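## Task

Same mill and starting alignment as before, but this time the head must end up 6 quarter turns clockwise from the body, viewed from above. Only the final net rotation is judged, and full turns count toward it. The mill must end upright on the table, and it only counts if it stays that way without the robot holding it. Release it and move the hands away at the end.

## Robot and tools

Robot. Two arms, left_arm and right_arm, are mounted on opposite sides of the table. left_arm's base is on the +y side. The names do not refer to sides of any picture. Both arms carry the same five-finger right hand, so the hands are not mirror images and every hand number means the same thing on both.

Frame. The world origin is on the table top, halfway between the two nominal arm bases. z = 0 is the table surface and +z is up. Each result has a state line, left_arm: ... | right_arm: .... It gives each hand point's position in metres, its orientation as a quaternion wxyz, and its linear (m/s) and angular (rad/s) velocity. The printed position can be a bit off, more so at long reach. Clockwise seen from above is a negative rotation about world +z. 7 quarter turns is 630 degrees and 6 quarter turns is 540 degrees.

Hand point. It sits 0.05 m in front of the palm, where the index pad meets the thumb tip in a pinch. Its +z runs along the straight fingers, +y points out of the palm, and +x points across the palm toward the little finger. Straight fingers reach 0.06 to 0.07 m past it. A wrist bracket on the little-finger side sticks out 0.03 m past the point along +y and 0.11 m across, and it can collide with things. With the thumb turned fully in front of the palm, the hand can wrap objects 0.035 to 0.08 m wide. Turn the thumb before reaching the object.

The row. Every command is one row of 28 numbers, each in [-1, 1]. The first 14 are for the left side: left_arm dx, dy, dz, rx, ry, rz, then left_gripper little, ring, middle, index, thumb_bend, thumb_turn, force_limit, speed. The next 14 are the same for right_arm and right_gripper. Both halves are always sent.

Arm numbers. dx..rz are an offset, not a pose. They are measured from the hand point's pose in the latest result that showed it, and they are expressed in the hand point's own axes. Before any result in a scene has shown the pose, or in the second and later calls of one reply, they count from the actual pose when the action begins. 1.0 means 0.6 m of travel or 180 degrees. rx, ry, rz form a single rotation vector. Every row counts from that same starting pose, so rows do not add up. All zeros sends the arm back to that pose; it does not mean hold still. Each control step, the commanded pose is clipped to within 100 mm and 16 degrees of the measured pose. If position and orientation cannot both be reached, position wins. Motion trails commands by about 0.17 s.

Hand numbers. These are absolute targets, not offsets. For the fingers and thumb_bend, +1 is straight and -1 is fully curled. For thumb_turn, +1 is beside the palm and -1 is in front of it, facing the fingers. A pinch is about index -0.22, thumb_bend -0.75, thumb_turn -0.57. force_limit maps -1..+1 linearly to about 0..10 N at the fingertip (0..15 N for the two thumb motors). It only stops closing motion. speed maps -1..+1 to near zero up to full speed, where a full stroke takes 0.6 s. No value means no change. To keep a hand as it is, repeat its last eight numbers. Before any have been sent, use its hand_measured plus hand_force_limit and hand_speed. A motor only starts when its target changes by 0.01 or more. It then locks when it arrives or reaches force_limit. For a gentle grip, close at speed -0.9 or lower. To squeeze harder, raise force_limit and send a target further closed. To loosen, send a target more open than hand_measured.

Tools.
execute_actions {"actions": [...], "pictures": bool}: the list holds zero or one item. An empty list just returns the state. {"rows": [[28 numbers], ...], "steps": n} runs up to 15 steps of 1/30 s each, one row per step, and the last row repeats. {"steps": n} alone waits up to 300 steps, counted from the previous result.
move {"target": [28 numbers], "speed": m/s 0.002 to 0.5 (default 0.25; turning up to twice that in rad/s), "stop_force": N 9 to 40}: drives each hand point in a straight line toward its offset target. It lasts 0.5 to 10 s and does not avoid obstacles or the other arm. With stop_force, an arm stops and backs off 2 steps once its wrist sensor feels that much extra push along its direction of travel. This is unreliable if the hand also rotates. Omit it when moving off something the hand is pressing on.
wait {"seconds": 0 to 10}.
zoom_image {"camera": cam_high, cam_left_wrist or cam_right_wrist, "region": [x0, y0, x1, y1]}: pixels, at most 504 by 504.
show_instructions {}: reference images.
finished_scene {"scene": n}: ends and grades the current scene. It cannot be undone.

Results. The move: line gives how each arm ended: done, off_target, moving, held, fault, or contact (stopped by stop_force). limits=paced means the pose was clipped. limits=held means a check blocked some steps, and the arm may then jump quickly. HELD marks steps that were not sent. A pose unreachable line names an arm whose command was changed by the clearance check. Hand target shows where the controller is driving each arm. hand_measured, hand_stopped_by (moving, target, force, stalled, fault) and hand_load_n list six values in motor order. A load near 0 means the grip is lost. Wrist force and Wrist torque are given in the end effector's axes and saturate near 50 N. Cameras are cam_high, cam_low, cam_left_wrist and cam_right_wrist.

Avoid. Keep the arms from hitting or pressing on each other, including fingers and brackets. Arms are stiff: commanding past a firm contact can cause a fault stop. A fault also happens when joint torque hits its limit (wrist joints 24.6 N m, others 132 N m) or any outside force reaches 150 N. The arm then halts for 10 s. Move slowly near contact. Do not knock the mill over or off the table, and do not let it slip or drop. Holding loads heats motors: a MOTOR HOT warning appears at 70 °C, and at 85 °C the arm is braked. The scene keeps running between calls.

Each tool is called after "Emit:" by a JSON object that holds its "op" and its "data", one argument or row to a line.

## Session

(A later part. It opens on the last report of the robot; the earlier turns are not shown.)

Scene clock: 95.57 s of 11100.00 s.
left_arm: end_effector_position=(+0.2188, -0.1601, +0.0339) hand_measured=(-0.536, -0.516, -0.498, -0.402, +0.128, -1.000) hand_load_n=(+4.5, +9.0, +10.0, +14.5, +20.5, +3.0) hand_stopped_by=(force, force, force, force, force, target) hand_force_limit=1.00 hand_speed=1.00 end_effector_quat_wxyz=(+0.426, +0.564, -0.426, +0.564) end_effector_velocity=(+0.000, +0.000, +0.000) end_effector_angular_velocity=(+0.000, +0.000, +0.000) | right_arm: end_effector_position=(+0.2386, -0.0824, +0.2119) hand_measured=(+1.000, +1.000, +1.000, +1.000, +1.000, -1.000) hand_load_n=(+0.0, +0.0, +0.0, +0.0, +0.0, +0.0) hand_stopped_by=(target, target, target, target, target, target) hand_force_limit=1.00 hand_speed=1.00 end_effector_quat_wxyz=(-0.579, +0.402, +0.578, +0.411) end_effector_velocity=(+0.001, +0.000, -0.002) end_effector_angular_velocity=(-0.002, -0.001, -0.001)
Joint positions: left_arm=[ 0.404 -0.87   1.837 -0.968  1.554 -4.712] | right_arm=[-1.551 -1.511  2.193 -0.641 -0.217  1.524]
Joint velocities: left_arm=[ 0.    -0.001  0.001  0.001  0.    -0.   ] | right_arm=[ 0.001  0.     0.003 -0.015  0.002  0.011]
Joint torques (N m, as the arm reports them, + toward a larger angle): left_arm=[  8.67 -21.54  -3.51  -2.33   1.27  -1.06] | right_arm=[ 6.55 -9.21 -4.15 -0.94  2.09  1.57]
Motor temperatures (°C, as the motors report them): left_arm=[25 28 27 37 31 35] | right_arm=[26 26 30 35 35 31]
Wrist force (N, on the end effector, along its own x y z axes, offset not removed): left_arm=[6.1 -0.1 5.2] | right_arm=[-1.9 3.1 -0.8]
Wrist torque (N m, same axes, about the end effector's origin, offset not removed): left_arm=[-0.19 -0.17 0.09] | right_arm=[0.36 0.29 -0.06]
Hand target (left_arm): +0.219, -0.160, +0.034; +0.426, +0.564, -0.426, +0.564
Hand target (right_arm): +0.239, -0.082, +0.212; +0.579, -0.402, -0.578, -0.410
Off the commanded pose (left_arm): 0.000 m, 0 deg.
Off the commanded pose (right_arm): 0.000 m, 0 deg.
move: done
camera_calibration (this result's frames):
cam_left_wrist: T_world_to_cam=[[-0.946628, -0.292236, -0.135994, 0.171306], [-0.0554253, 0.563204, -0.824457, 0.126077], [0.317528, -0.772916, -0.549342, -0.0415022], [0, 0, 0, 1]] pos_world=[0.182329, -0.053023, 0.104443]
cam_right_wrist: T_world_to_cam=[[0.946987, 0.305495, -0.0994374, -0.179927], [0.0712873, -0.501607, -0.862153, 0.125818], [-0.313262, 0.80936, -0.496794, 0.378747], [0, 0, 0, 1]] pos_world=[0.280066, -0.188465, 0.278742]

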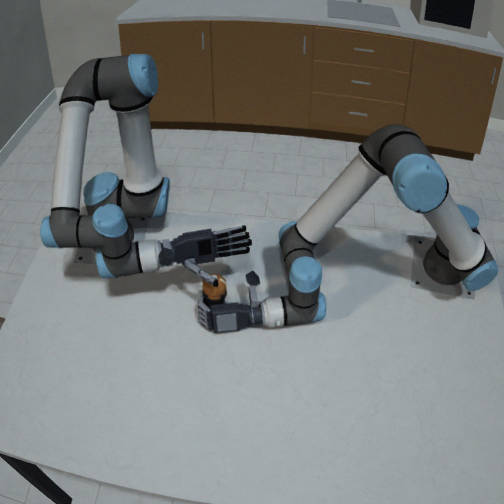

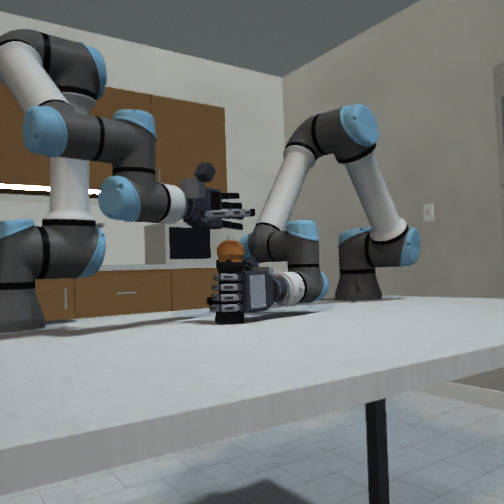

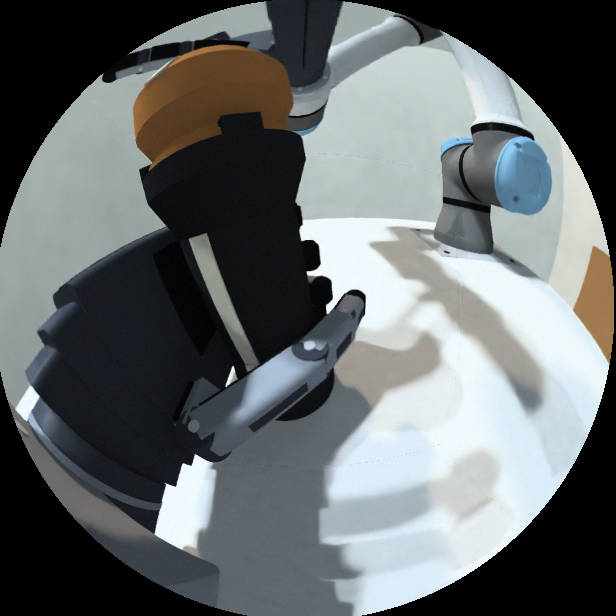

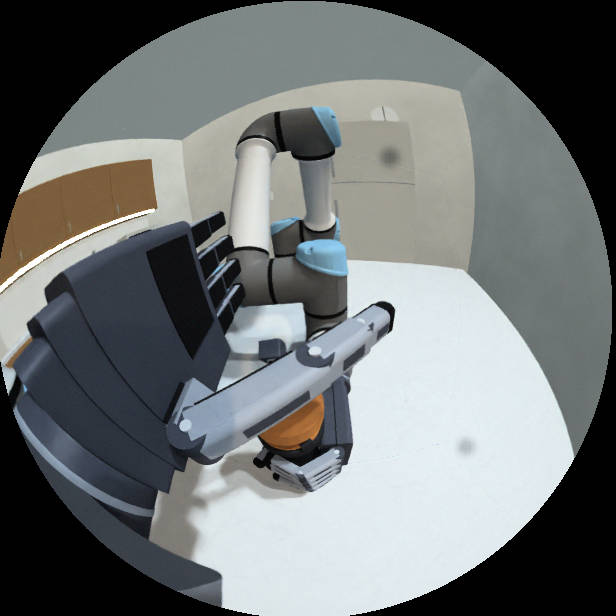

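Emit:
{"op": "move", "data": {
  "target": [0,0,0,0,0,0,-1,-1,-1,-1,-1,-1,1,1,-0.108,-0.012,-0.03,0,0,0,1,1,1,1,1,-1,1,1],
  "speed": 0.03,
  "stop_force": 10
}}

Emit:
{"op": "move", "data": {
  "target": [0,0,0,0,0,0,-1,-1,-1,-1,-1,-1,1,1,0,0.009,0.027,0,0,0,1,1,1,1,1,-1,1,1],
  "speed": 0.02,
  "stop_force": 10
}}

Scene clock: 107.07 s of 11100.00 s.
left_arm: end_effector_position=(+0.2188, -0.1601, +0.0338) hand_measured=(-0.536, -0.516, -0.498, -0.402, +0.128, -1.000) hand_load_n=(+4.5, +9.0, +10.0, +14.5, +20.5, +3.0) hand_stopped_by=(force, force, force, force, force, target) hand_force_limit=1.00 hand_speed=1.00 end_effector_quat_wxyz=(+0.426, +0.564, -0.426, +0.564) end_effector_velocity=(-0.000, +0.001, -0.002) end_effector_angular_velocity=(+0.003, +0.001, +0.000) | right_arm: end_effector_position=(+0.2382, -0.1011, +0.1469) hand_measured=(+1.000, +1.000, +1.000, +1.000, +1.000, -1.000) hand_load_n=(+0.0, +0.0, +0.0, +0.0, +0.0, +0.0) hand_stopped_by=(target, target, target, target, target, target) hand_force_limit=1.00 hand_speed=1.00 end_effector_quat_wxyz=(-0.580, +0.402, +0.578, +0.411) end_effector_velocity=(+0.000, -0.000, -0.001) end_effector_angular_velocity=(-0.000, -0.002, +0.001)
Joint positions: left_arm=[ 0.404 -0.87   1.837 -0.968  1.554 -4.712] | right_arm=[-1.609 -1.395  2.292 -0.864 -0.275  1.532]
Joint velocities: left_arm=[ 0.     0.001  0.002  0.     0.    -0.   ] | right_arm=[-0.001  0.002  0.001 -0.007 -0.001  0.002]
Joint torques (N m, as the arm reports them, + toward a larger angle): left_arm=[  8.45 -22.05  -4.51   0.5    1.26  -1.04] | right_arm=[-8.29 -7.9  -2.41 -0.76 -2.06  1.81]
Motor temperatures (°C, as the motors report them): left_arm=[25 28 27 37 31 35] | right_arm=[26 26 30 35 35 31]
Wrist force (N, on the end effector, along its own x y z axes, offset not removed): left_arm=[7.5 -1.1 3.4] | right_arm=[-1.4 2.1 -1.3]
Wrist torque (N m, same axes, about the end effector's origin, offset not removed): left_arm=[-0.26 -0.37 0.22] | right_arm=[0.24 0.27 -0.08]
Hand target (left_arm): +0.219, -0.160, +0.034; +0.426, +0.564, -0.426, +0.564
Hand target (right_arm): +0.238, -0.101, +0.147; +0.579, -0.402, -0.578, -0.411
Off the commanded pose (left_arm): 0.000 m, 0 deg.
Off the commanded pose (right_arm): 0.000 m, 0 deg.
After step 90, 5.93 s passed at rest.
move: done
camera_calibration (this result's frames):
cam_left_wrist: T_world_to_cam=[[-0.946628, -0.292235, -0.135994, 0.171306], [-0.0554267, 0.563209, -0.824453, 0.126073], [0.317527, -0.772913, -0.549347, -0.0415034], [0, 0, 0, 1]] pos_world=[0.182329, -0.0530227, 0.104438]
cam_right_wrist: T_world_to_cam=[[0.946987, 0.305495, -0.0994394, -0.180391], [0.071271, -0.50157, -0.862176, 0.0604948], [-0.313266, 0.809383, -0.496754, 0.361468], [0, 0, 0, 1]] pos_world=[0.279752, -0.207115, 0.21378]

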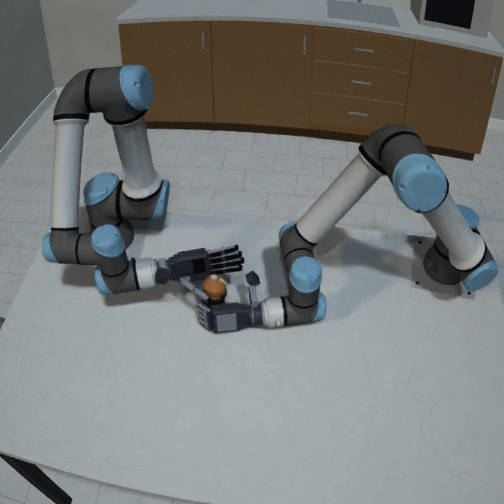

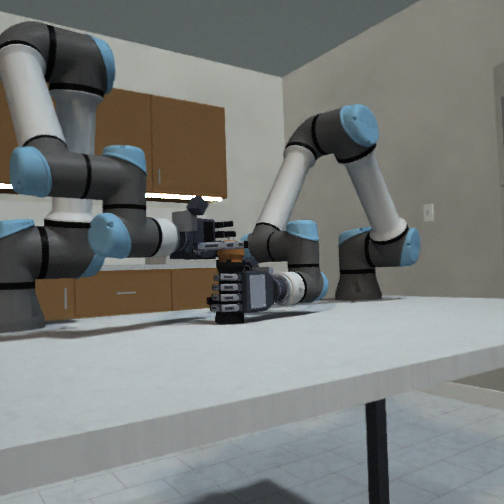

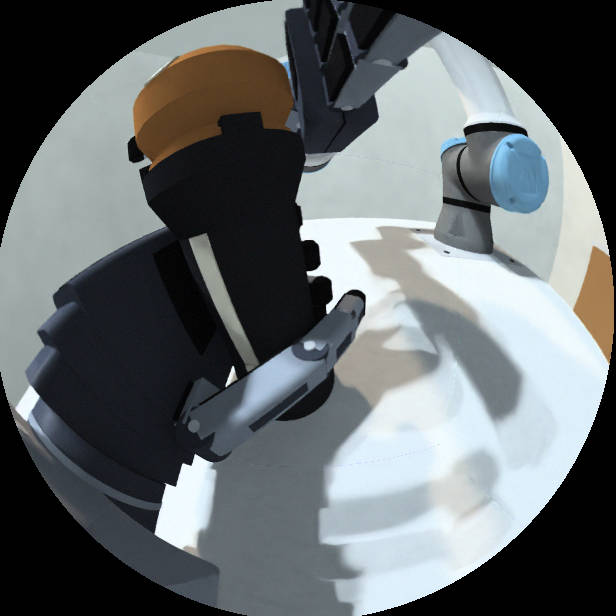

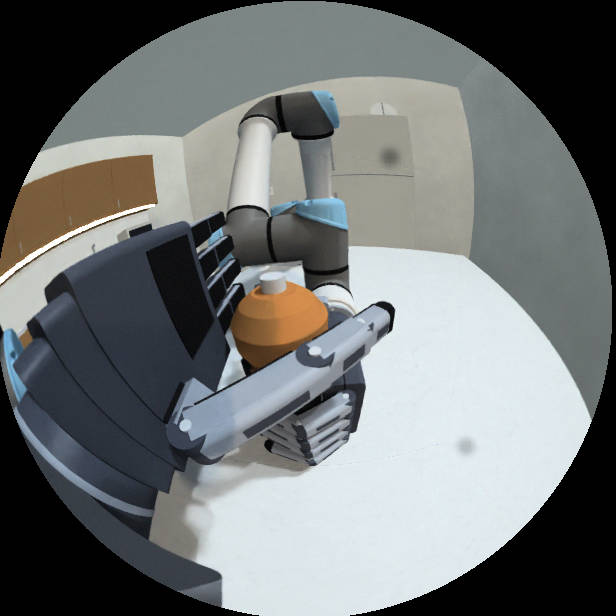

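Scene clock: 108.20 s of 11100.00 s.
left_arm: end_effector_position=(+0.2189, -0.1601, +0.0338) hand_measured=(-0.536, -0.516, -0.498, -0.402, +0.128, -1.000) hand_load_n=(+3.0, +8.0, +9.5, +14.5, +20.5, +2.0) hand_stopped_by=(force, force, force, force, force, target) hand_force_limit=1.00 hand_speed=1.00 end_effector_quat_wxyz=(+0.426, +0.564, -0.426, +0.565) end_effector_velocity=(+0.000, +0.000, -0.001) end_effector_angular_velocity=(+0.001, -0.000, +0.000) | right_arm: end_effector_position=(+0.2378, -0.0841, +0.1471) hand_measured=(+1.000, +1.000, +1.000, +1.000, +1.000, -1.000) hand_load_n=(+0.0, +0.0, +0.0, +0.0, +0.0, +0.0) hand_stopped_by=(target, target, target, target, target, target) hand_force_limit=1.00 hand_speed=1.00 end_effector_quat_wxyz=(-0.580, +0.402, +0.578, +0.410) end_effector_velocity=(+0.001, +0.001, +0.000) end_effector_angular_velocity=(+0.001, -0.002, -0.003)
Joint positions: left_arm=[ 0.404 -0.87   1.837 -0.968  1.554 -4.712] | right_arm=[-1.556 -1.378  2.268 -0.851 -0.222  1.524]
Joint velocities: left_arm=[ 0.     0.001 -0.     0.001 -0.     0.   ] | right_arm=[ 0.004  0.003 -0.003  0.002  0.007 -0.003]
Joint torques (N m, as the arm reports them, + toward a larger angle): left_arm=[  2.43 -22.14  -5.18   0.16   1.21  -1.08] | right_arm=[  5.01  -8.48 -27.38   0.58   5.01  -2.26]
Motor temperatures (°C, as the motors report them): left_arm=[25 28 27 37 31 35] | right_arm=[26 26 30 35 35 31]
Wrist force (N, on the end effector, along its own x y z axes, offset not removed): left_arm=[11.2 -4.5 -2.2] | right_arm=[-0.1 -11.5 -4.4]
Wrist torque (N m, same axes, about the end effector's origin, offset not removed): left_arm=[0.24 -0.24 -1.10] | right_arm=[-0.02 0.09 -0.03]
Hand target (left_arm): +0.219, -0.160, +0.034; +0.426, +0.564, -0.426, +0.564
Hand target (right_arm): +0.238, -0.084, +0.147; +0.580, -0.402, -0.578, -0.411
Off the commanded pose (left_arm): 0.000 m, 0 deg.
Off the commanded pose (right_arm): 0.000 m, 0 deg.
move: done
camera_calibration (this result's frames):
cam_left_wrist: T_world_to_cam=[[-0.946608, -0.2923, -0.135994, 0.171342], [-0.0554659, 0.563205, -0.824453, 0.126074], [0.317581, -0.772891, -0.549347, -0.0415128], [0, 0, 0, 1]] pos_world=[0.18237, -0.0530068, 0.104439]
cam_right_wrist: T_world_to_cam=[[0.94695, 0.305588, -0.0995013, -0.185072], [0.071273, -0.501586, -0.862167, 0.0691921], [-0.313377, 0.809338, -0.496757, 0.347695], [0, 0, 0, 1]] pos_world=[0.279282, -0.190141, 0.21396]

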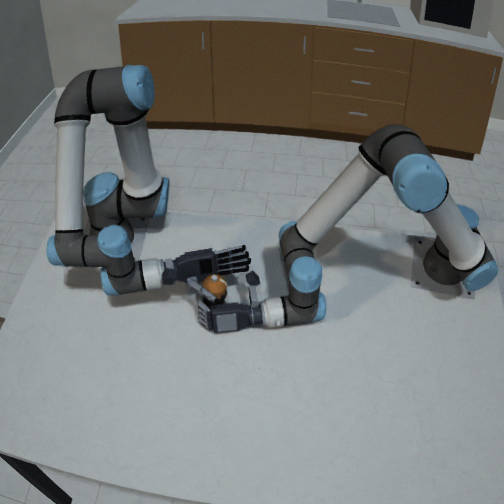

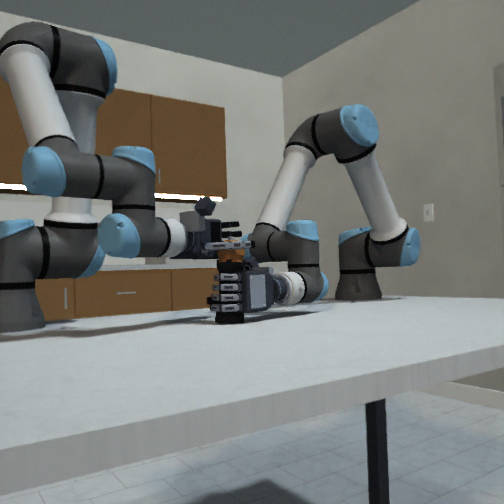

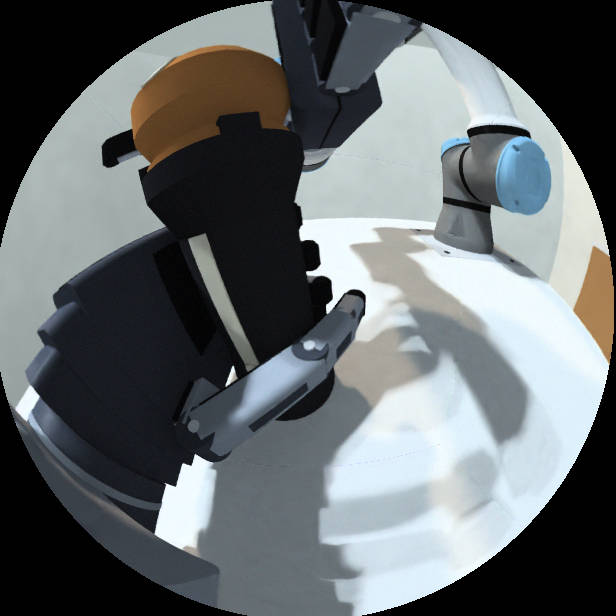

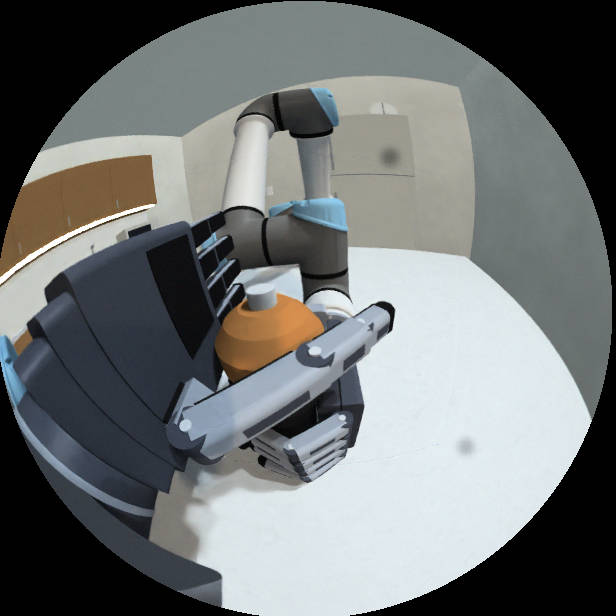

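Emit:
{"op": "move", "data": {
  "target": [0,0,0,0,0,0,-1,-1,-1,-1,-1,-1,1,1,0,-0.007,0,0,0,0,1,1,1,1,1,-1,1,1],
  "speed": 0.02
}}

Emit:
{"op": "move", "data": {
  "target": [0,0,0,0,0,0,-1,-1,-1,-1,-1,-1,1,1,0,-0.0258,0.0065,0.1667,0,0,1,1,1,1,1,-1,1,1],
  "speed": 0.2
}}

Emit:
{"op": "move", "data": {
  "target": [0,0,0,0,0,0,-1,-1,-1,-1,-1,-1,1,1,0,-0.0258,0.0065,0.1667,0,0,1,1,1,1,1,-1,1,1],
  "speed": 0.2
}}

Emit:
{"op": "move", "data": {
  "target": [0,0,0,0,0,0,-1,-1,-1,-1,-1,-1,1,1,0,-0.0258,0.0065,0.1667,0,0,1,1,1,1,1,-1,1,1],
  "speed": 0.2
}}

Emit:
{"op": "move", "data": {
  "target": [0,0,0,0,0,0,-1,-1,-1,-1,-1,-1,1,1,0,0.03,0,0,0,0,1,1,1,1,1,-1,1,1],
  "speed": 0.004,
  "stop_force": 9
}}

Scene clock: 122.97 s of 11100.00 s.
left_arm: end_effector_position=(+0.2188, -0.1601, +0.0338) hand_measured=(-0.536, -0.516, -0.498, -0.402, +0.128, -1.000) hand_load_n=(+3.5, +8.5, +10.0, +15.0, +20.0, +2.5) hand_stopped_by=(force, force, force, force, force, target) hand_force_limit=1.00 hand_speed=1.00 end_effector_quat_wxyz=(+0.426, +0.564, -0.426, +0.564) end_effector_velocity=(+0.000, -0.001, +0.002) end_effector_angular_velocity=(-0.003, -0.001, -0.000) | right_arm: end_effector_position=(+0.2339, -0.0855, +0.1471) hand_measured=(+1.000, +1.000, +1.000, +1.000, +1.000, -1.000) hand_load_n=(+0.0, +0.0, +0.0, +0.0, +0.0, +0.0) hand_stopped_by=(target, target, target, target, target, target) hand_force_limit=1.00 hand_speed=1.00 end_effector_quat_wxyz=(-0.580, +0.402, +0.578, +0.410) end_effector_velocity=(-0.001, -0.001, +0.000) end_effector_angular_velocity=(-0.000, +0.000, -0.001)
Joint positions: left_arm=[ 0.404 -0.87   1.837 -0.968  1.554 -4.712] | right_arm=[-1.559 -1.387  2.28  -0.854 -0.225  1.525]
Joint velocities: left_arm=[ 0.001 -0.001 -0.002 -0.     0.001  0.   ] | right_arm=[-0.001 -0.003  0.004 -0.001 -0.     0.   ]
Joint torques (N m, as the arm reports them, + toward a larger angle): left_arm=[ -3.26 -21.65  -3.85   0.42   1.3   -0.92] | right_arm=[ -7.13 -34.1   -1.73  -1.09  -2.07   1.67]
Motor temperatures (°C, as the motors report them): left_arm=[25 28 27 37 31 35] | right_arm=[26 26 30 35 35 31]
Wrist force (N, on the end effector, along its own x y z axes, offset not removed): left_arm=[9.5 -0.2 3.2] | right_arm=[-1.6 1.9 -1.8]
Wrist torque (N m, same axes, about the end effector's origin, offset not removed): left_arm=[0.10 -0.93 0.70] | right_arm=[0.26 0.30 -0.10]
Hand target (left_arm): +0.219, -0.160, +0.034; +0.426, +0.564, -0.426, +0.565
Hand target (right_arm): +0.234, -0.086, +0.147; +0.580, -0.402, -0.578, -0.410
Off the commanded pose (left_arm): 0.000 m, 0 deg.
Off the commanded pose (right_arm): 0.000 m, 0 deg.
After step 90, 11.07 s passed at rest.
move: done
camera_calibration (this result's frames):
cam_left_wrist: T_world_to_cam=[[-0.946645, -0.292179, -0.135994, 0.171274], [-0.0553933, 0.563213, -0.824453, 0.126073], [0.317481, -0.772931, -0.549347, -0.0414954], [0, 0, 0, 1]] pos_world=[0.182294, -0.0530364, 0.104438]
cam_right_wrist: T_world_to_cam=[[0.94695, 0.305591, -0.0994958, -0.18101], [0.0712724, -0.501567, -0.862178, 0.0687457], [-0.313377, 0.809348, -0.49674, 0.347594], [0, 0, 0, 1]] pos_world=[0.275436, -0.191529, 0.213925]

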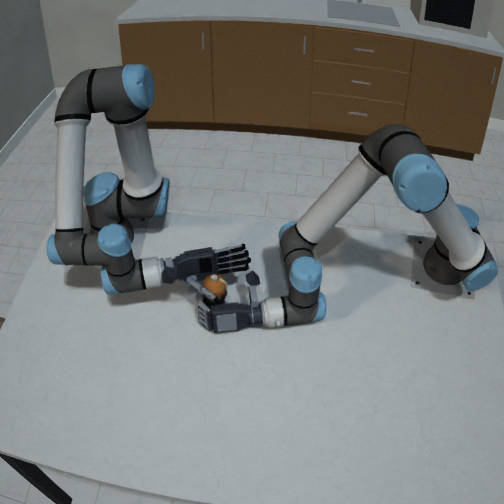

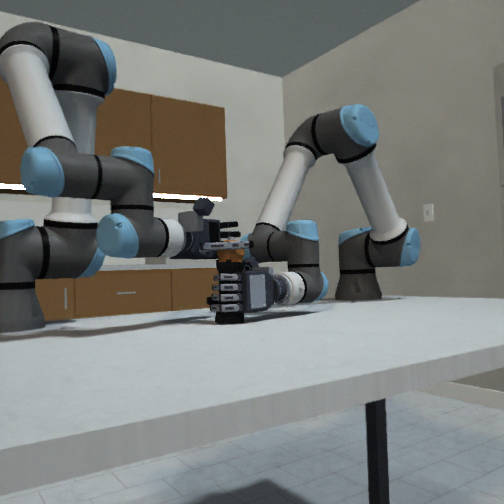

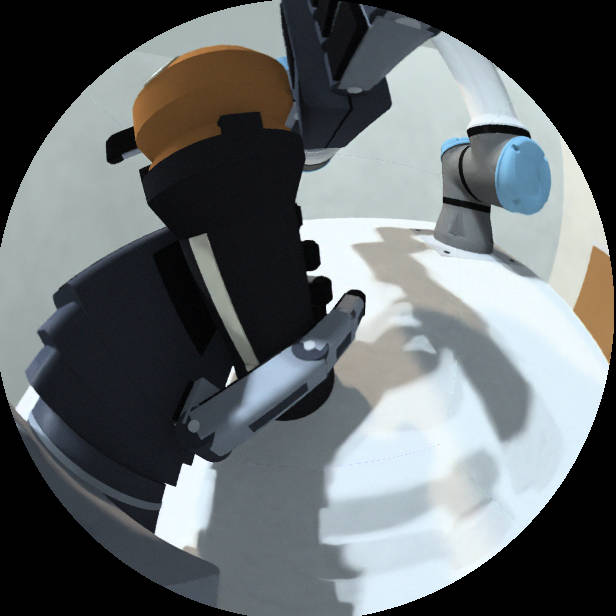

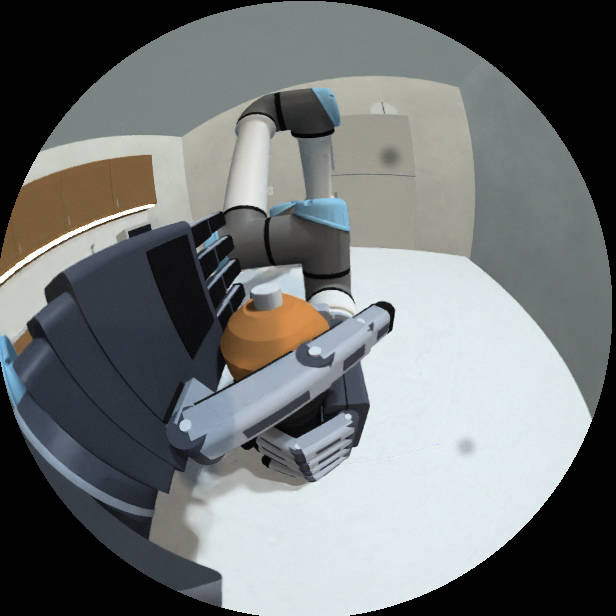

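Scene clock: 124.70 s of 11100.00 s.
left_arm: end_effector_position=(+0.2188, -0.1601, +0.0338) hand_measured=(-0.536, -0.516, -0.498, -0.402, +0.128, -1.000) hand_load_n=(+3.5, +8.5, +10.0, +15.0, +20.0, +2.5) hand_stopped_by=(force, force, force, force, force, target) hand_force_limit=1.00 hand_speed=1.00 end_effector_quat_wxyz=(+0.426, +0.564, -0.426, +0.564) end_effector_velocity=(+0.001, +0.000, -0.001) end_effector_angular_velocity=(+0.000, +0.002, +0.001) | right_arm: end_effector_position=(+0.2180, -0.0870, +0.1470) hand_measured=(+1.000, +1.000, +1.000, +1.000, +1.000, -1.000) hand_load_n=(+0.0, +0.0, +0.0, +0.0, +0.0, +0.0) hand_stopped_by=(target, target, target, target, target, target) hand_force_limit=1.00 hand_speed=1.00 end_effector_quat_wxyz=(-0.664, +0.239, +0.664, +0.247) end_effector_velocity=(+0.000, +0.000, +0.000) end_effector_angular_velocity=(+0.001, -0.001, +0.009)
Joint positions: left_arm=[ 0.404 -0.87   1.837 -0.968  1.554 -4.712] | right_arm=[-1.482 -1.166  1.951 -0.78  -0.672  1.555]
Joint velocities: left_arm=[ 0.001  0.002  0.    -0.001 -0.    -0.001] | right_arm=[ 0.002  0.004 -0.007  0.003 -0.007 -0.001]
Joint torques (N m, as the arm reports them, + toward a larger angle): left_arm=[ -3.47 -21.72  -4.99   0.14   1.26  -0.84] | right_arm=[  7.18 -20.28 -23.56   2.62  -2.    -1.81]
Motor temperatures (°C, as the motors report them): left_arm=[25 28 27 37 31 35] | right_arm=[26 26 30 35 35 31]
Wrist force (N, on the end effector, along its own x y z axes, offset not removed): left_arm=[8.8 -2.0 6.2] | right_arm=[-0.5 3.0 -0.7]
Wrist torque (N m, same axes, about the end effector's origin, offset not removed): left_arm=[-0.24 -0.73 0.66] | right_arm=[0.37 0.04 0.01]
Hand target (left_arm): +0.219, -0.160, +0.034; +0.426, +0.564, -0.426, +0.564
Hand target (right_arm): +0.218, -0.087, +0.147; +0.664, -0.239, -0.664, -0.247
Off the commanded pose (left_arm): 0.000 m, 0 deg.
Off the commanded pose (right_arm): 0.000 m, 0 deg.
move: done
camera_calibration (this result's frames):
cam_left_wrist: T_world_to_cam=[[-0.946645, -0.292179, -0.135994, 0.171274], [-0.0553933, 0.563213, -0.824453, 0.126073], [0.317481, -0.772932, -0.549347, -0.0414954], [0, 0, 0, 1]] pos_world=[0.182294, -0.0530364, 0.104438]
cam_right_wrist: T_world_to_cam=[[0.66842, 0.737557, -0.0960405, -0.0677002], [0.31754, -0.399742, -0.859869, 0.0238845], [-0.672594, 0.544257, -0.5014, 0.399666], [0, 0, 0, 1]] pos_world=[0.306481, -0.158041, 0.214428]

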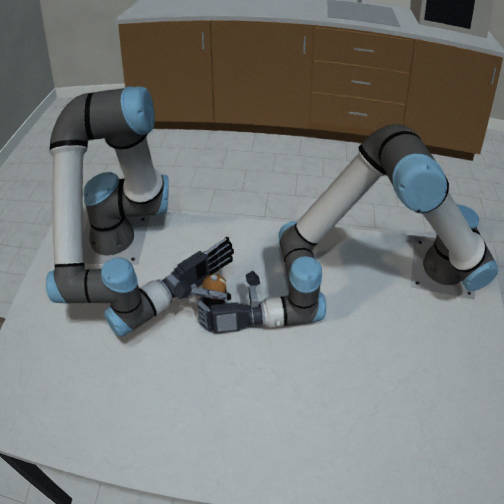

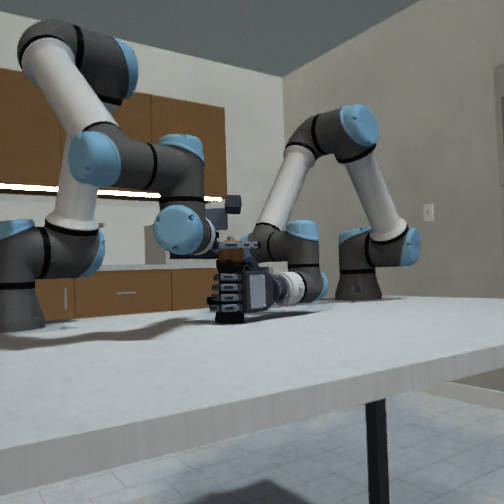

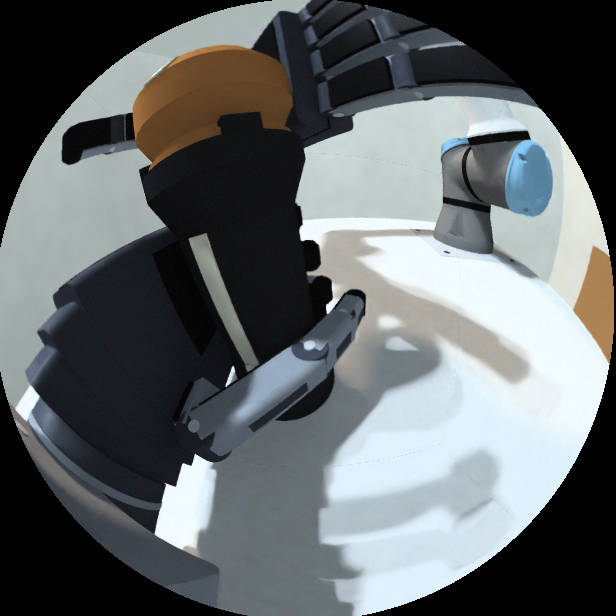

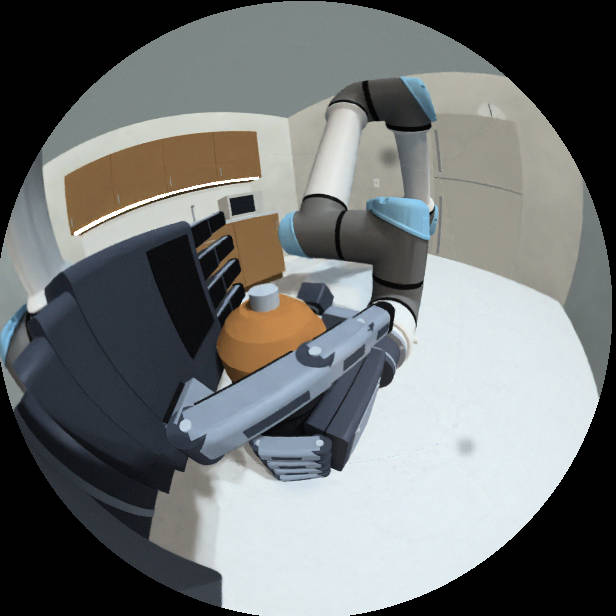

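Scene clock: 126.43 s of 11100.00 s.
left_arm: end_effector_position=(+0.2188, -0.1601, +0.0338) hand_measured=(-0.536, -0.516, -0.498, -0.402, +0.128, -1.000) hand_load_n=(+2.0, +7.5, +9.5, +14.5, +20.5, +2.5) hand_stopped_by=(force, force, force, force, force, target) hand_force_limit=1.00 hand_speed=1.00 end_effector_quat_wxyz=(+0.426, +0.564, -0.426, +0.564) end_effector_velocity=(+0.000, +0.000, +0.000) end_effector_angular_velocity=(-0.000, -0.000, +0.000) | right_arm: end_effector_position=(+0.2049, -0.0962, +0.1468) hand_measured=(+1.000, +1.000, +1.000, +1.000, +1.000, -1.000) hand_load_n=(+0.0, +0.0, +0.0, +0.0, +0.0, +0.0) hand_stopped_by=(target, target, target, target, target, target) hand_force_limit=1.00 hand_speed=1.00 end_effector_quat_wxyz=(-0.703, +0.059, +0.706, +0.067) end_effector_velocity=(-0.000, +0.000, +0.000) end_effector_angular_velocity=(+0.001, +0.000, +0.009)
Joint positions: left_arm=[ 0.404 -0.87   1.837 -0.968  1.554 -4.712] | right_arm=[-1.338 -0.965  1.606 -0.644 -1.05   1.561]
Joint velocities: left_arm=[ 0. -0. -0. -0.  0. -0.] | right_arm=[ 0.003  0.004 -0.006  0.003 -0.006 -0.001]
Joint torques (N m, as the arm reports them, + toward a larger angle): left_arm=[ -3.01 -21.63  -4.26   0.25   1.08  -1.01] | right_arm=[  7.54 -29.34 -28.48   1.68   0.08  -2.18]
Motor temperatures (°C, as the motors report them): left_arm=[25 28 27 37 31 35] | right_arm=[26 26 30 35 35 31]
Wrist force (N, on the end effector, along its own x y z axes, offset not removed): left_arm=[12.8 -7.0 -8.2] | right_arm=[-1.3 -6.7 1.2]
Wrist torque (N m, same axes, about the end effector's origin, offset not removed): left_arm=[0.20 -0.11 -0.33] | right_arm=[-0.01 0.29 -0.02]
Hand target (left_arm): +0.219, -0.160, +0.034; +0.426, +0.564, -0.426, +0.564
Hand target (right_arm): +0.205, -0.096, +0.147; +0.703, -0.059, -0.706, -0.067
Off the commanded pose (left_arm): 0.000 m, 0 deg.
Off the commanded pose (right_arm): 0.000 m, 0 deg.
move: done
camera_calibration (this result's frames):
cam_left_wrist: T_world_to_cam=[[-0.946645, -0.292179, -0.135994, 0.171274], [-0.0553934, 0.563212, -0.824453, 0.126073], [0.317481, -0.772932, -0.549347, -0.0414954], [0, 0, 0, 1]] pos_world=[0.182294, -0.0530364, 0.104438]
cam_right_wrist: T_world_to_cam=[[0.211344, 0.972723, -0.0956181, 0.0640336], [0.480022, -0.188514, -0.856762, 0.0107883], [-0.851418, 0.135173, -0.50677, 0.393867], [0, 0, 0, 1]] pos_world=[0.316633, -0.113493, 0.214966]

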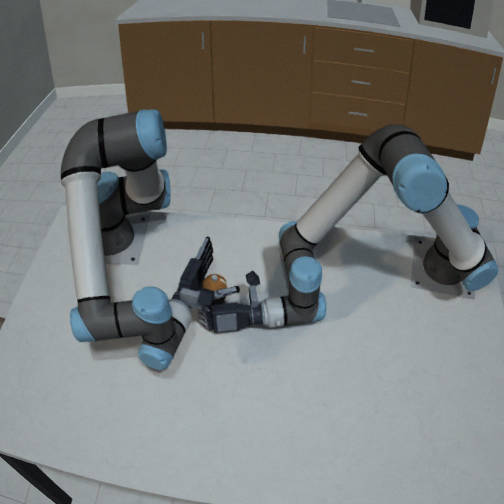

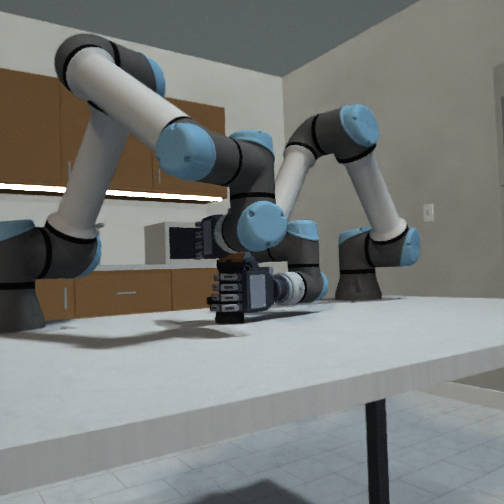

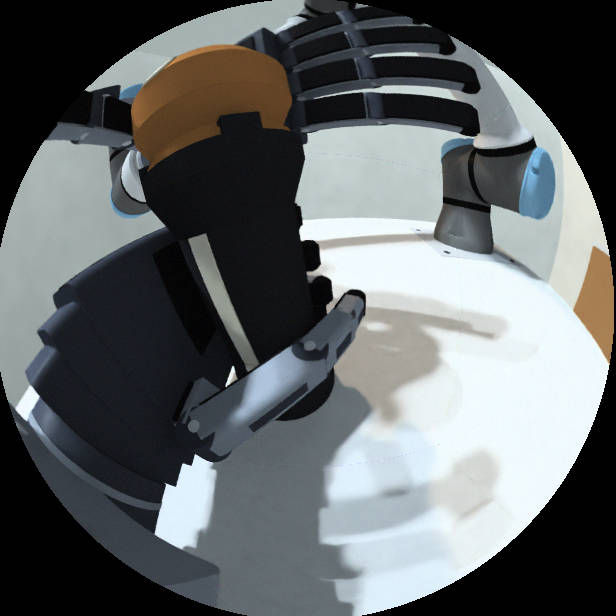

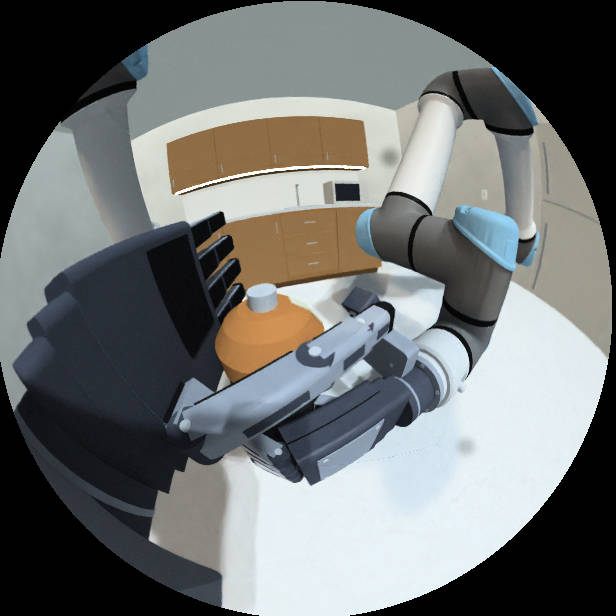

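Scene clock: 128.17 s of 11100.00 s.
left_arm: end_effector_position=(+0.2188, -0.1601, +0.0338) hand_measured=(-0.536, -0.518, -0.498, -0.402, +0.128, -1.000) hand_load_n=(+0.0, +3.5, +7.0, +14.0, +21.5, +3.5) hand_stopped_by=(force, force, force, force, force, target) hand_force_limit=1.00 hand_speed=1.00 end_effector_quat_wxyz=(+0.426, +0.564, -0.426, +0.564) end_effector_velocity=(-0.000, +0.000, -0.000) end_effector_angular_velocity=(+0.000, -0.000, -0.000) | right_arm: end_effector_position=(+0.1981, -0.1107, +0.1466) hand_measured=(+1.000, +1.000, +1.000, +1.000, +1.000, -1.000) hand_load_n=(+0.0, +0.0, +0.0, +0.0, +0.0, +0.0) hand_stopped_by=(target, target, target, target, target, target) hand_force_limit=1.00 hand_speed=1.00 end_effector_quat_wxyz=(+0.694, +0.124, -0.699, +0.118) end_effector_velocity=(+0.000, -0.000, -0.000) end_effector_angular_velocity=(-0.001, -0.001, +0.009)
Joint positions: left_arm=[ 0.404 -0.87   1.837 -0.968  1.554 -4.712] | right_arm=[-1.169 -0.801  1.304 -0.512 -1.404  1.564]
Joint velocities: left_arm=[ 0.     0.     0.001 -0.001  0.     0.   ] | right_arm=[ 0.003  0.003 -0.005  0.001 -0.006  0.001]
Joint torques (N m, as the arm reports them, + toward a larger angle): left_arm=[ -3.92 -22.01  -5.04   0.34   1.25  -1.17] | right_arm=[ 12.45 -38.81 -27.1    2.2    1.78   1.05]
Motor temperatures (°C, as the motors report them): left_arm=[25 28 27 37 31 35] | right_arm=[26 26 30 35 35 31]
Wrist force (N, on the end effector, along its own x y z axes, offset not removed): left_arm=[21.1 -5.0 -23.8] | right_arm=[-1.2 -15.1 2.8]
Wrist torque (N m, same axes, about the end effector's origin, offset not removed): left_arm=[0.91 0.46 0.50] | right_arm=[-0.50 0.30 -0.03]
Hand target (left_arm): +0.219, -0.160, +0.034; +0.426, +0.564, -0.426, +0.564
Hand target (right_arm): +0.198, -0.111, +0.147; +0.694, +0.125, -0.699, +0.118
Off the commanded pose (left_arm): 0.000 m, 0 deg.
Off the commanded pose (right_arm): 0.000 m, 0 deg.
move: done
camera_calibration (this result's frames):
cam_left_wrist: T_world_to_cam=[[-0.946645, -0.292179, -0.135994, 0.171275], [-0.0553935, 0.563212, -0.824453, 0.126073], [0.317482, -0.772932, -0.549347, -0.0414954], [0, 0, 0, 1]] pos_world=[0.182294, -0.0530364, 0.104439]
cam_right_wrist: T_world_to_cam=[[-0.302095, 0.948196, -0.0982987, 0.178947], [0.51529, 0.0756721, -0.853668, 0.0329258], [-0.802007, -0.308541, -0.511456, 0.331786], [0, 0, 0, 1]] pos_world=[0.303188, -0.0697987, 0.215392]

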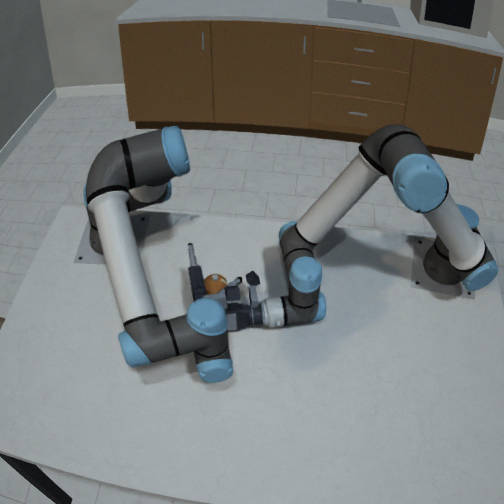

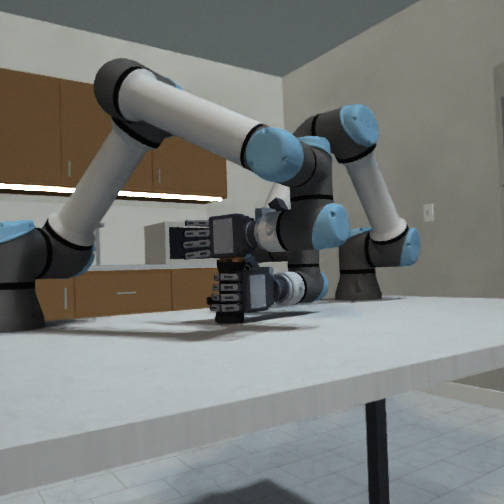

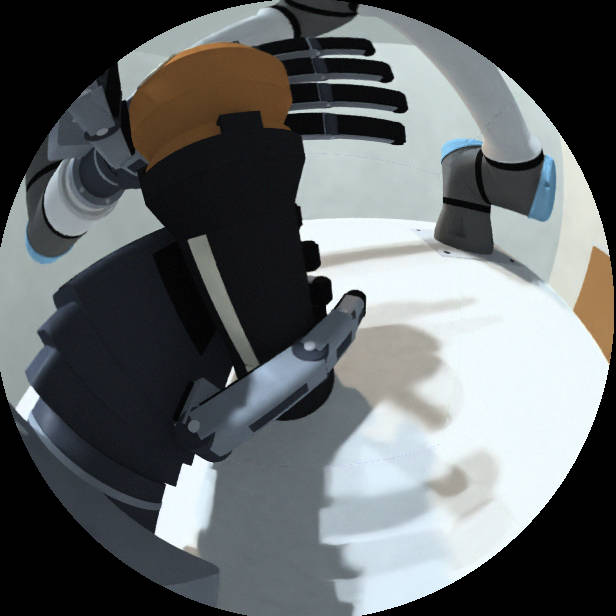

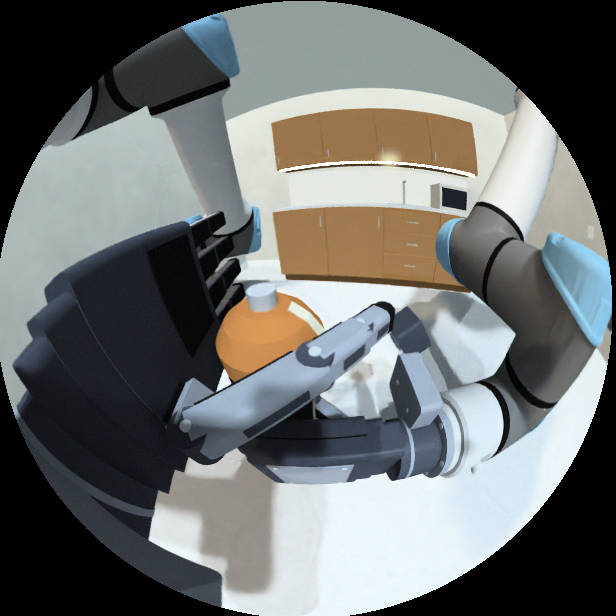

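Scene clock: 128.97 s of 11100.00 s.
left_arm: end_effector_position=(+0.2188, -0.1601, +0.0338) hand_measured=(-0.536, -0.518, -0.498, -0.402, +0.130, -1.000) hand_load_n=(+0.0, +0.0, +4.5, +14.5, +23.5, +3.5) hand_stopped_by=(force, force, force, force, force, target) hand_force_limit=1.00 hand_speed=1.00 end_effector_quat_wxyz=(+0.426, +0.564, -0.426, +0.564) end_effector_velocity=(-0.000, -0.000, +0.001) end_effector_angular_velocity=(-0.001, -0.000, -0.000) | right_arm: end_effector_position=(+0.1976, -0.1089, +0.1466) hand_measured=(+1.000, +1.000, +1.000, +1.000, +1.000, -1.000) hand_load_n=(+0.0, +0.0, +0.0, +0.0, +0.0, +0.0) hand_stopped_by=(target, target, target, target, target, target) hand_force_limit=1.00 hand_speed=1.00 end_effector_quat_wxyz=(+0.694, +0.124, -0.699, +0.118) end_effector_velocity=(+0.000, -0.002, -0.000) end_effector_angular_velocity=(-0.001, -0.001, +0.001)
Joint positions: left_arm=[ 0.404 -0.87   1.837 -0.968  1.554 -4.712] | right_arm=[-1.166 -0.8    1.302 -0.51  -1.401  1.564]
Joint velocities: left_arm=[-0.    -0.001 -0.    -0.     0.    -0.   ] | right_arm=[-0.002 -0.002  0.003 -0.002 -0.003  0.002]
Joint torques (N m, as the arm reports them, + toward a larger angle): left_arm=[ -3.04 -21.64  -9.14   0.25   1.28  -0.9 ] | right_arm=[  0.44 -60.3   -6.98  -1.81   3.13   0.81]
Motor temperatures (°C, as the motors report them): left_arm=[25 28 27 37 31 35] | right_arm=[26 26 30 35 35 31]
Wrist force (N, on the end effector, along its own x y z axes, offset not removed): left_arm=[28.0 -7.7 -29.4] | right_arm=[6.7 -21.4 -0.3]
Wrist torque (N m, same axes, about the end effector's origin, offset not removed): left_arm=[0.47 0.13 1.21] | right_arm=[-0.48 -0.06 0.37]
Hand target (left_arm): +0.219, -0.160, +0.034; +0.426, +0.564, -0.426, +0.564
Hand target (right_arm): +0.198, -0.109, +0.147; +0.694, +0.125, -0.699, +0.118
Off the commanded pose (left_arm): 0.000 m, 0 deg.
Off the commanded pose (right_arm): 0.016 m, 0 deg.
move: contact (right_arm)
camera_calibration (this result's frames):
cam_left_wrist: T_world_to_cam=[[-0.946646, -0.292176, -0.135995, 0.171274], [-0.0553974, 0.563228, -0.824443, 0.126064], [0.317479, -0.772922, -0.549363, -0.0414905], [0, 0, 0, 1]] pos_world=[0.182292, -0.0530293, 0.104432]
cam_right_wrist: T_world_to_cam=[[-0.301959, 0.948238, -0.0983116, 0.177068], [0.515259, 0.0755706, -0.853696, 0.033095], [-0.802078, -0.308437, -0.511407, 0.33189], [0, 0, 0, 1]] pos_world=[0.302617, -0.0680365, 0.215392]

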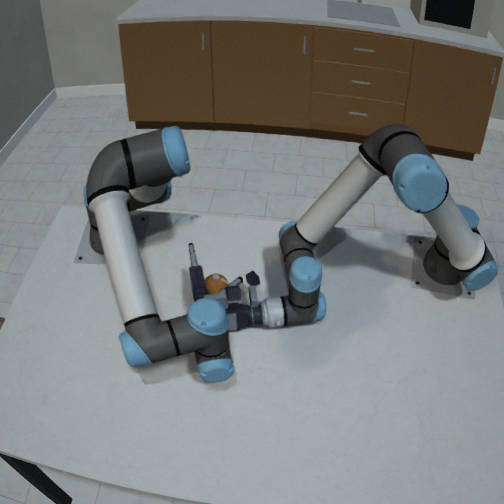

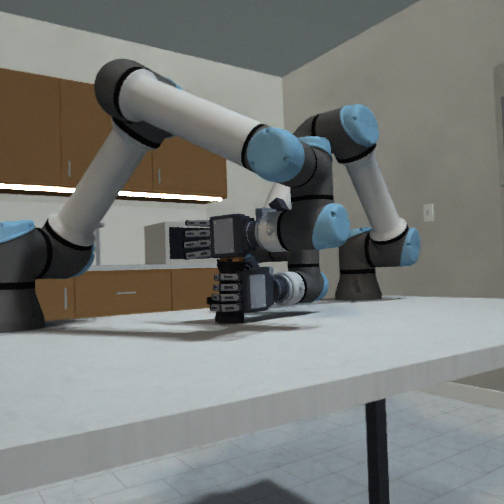

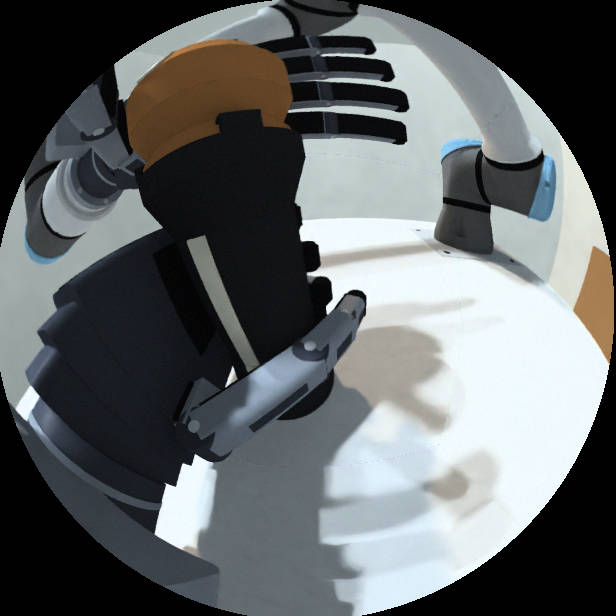

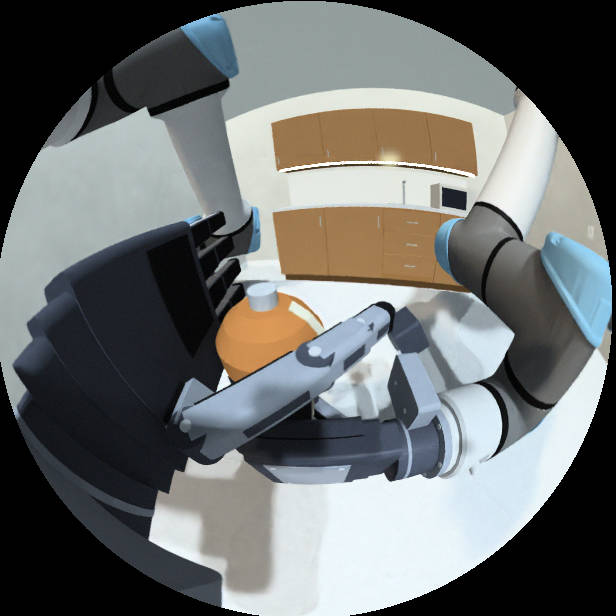

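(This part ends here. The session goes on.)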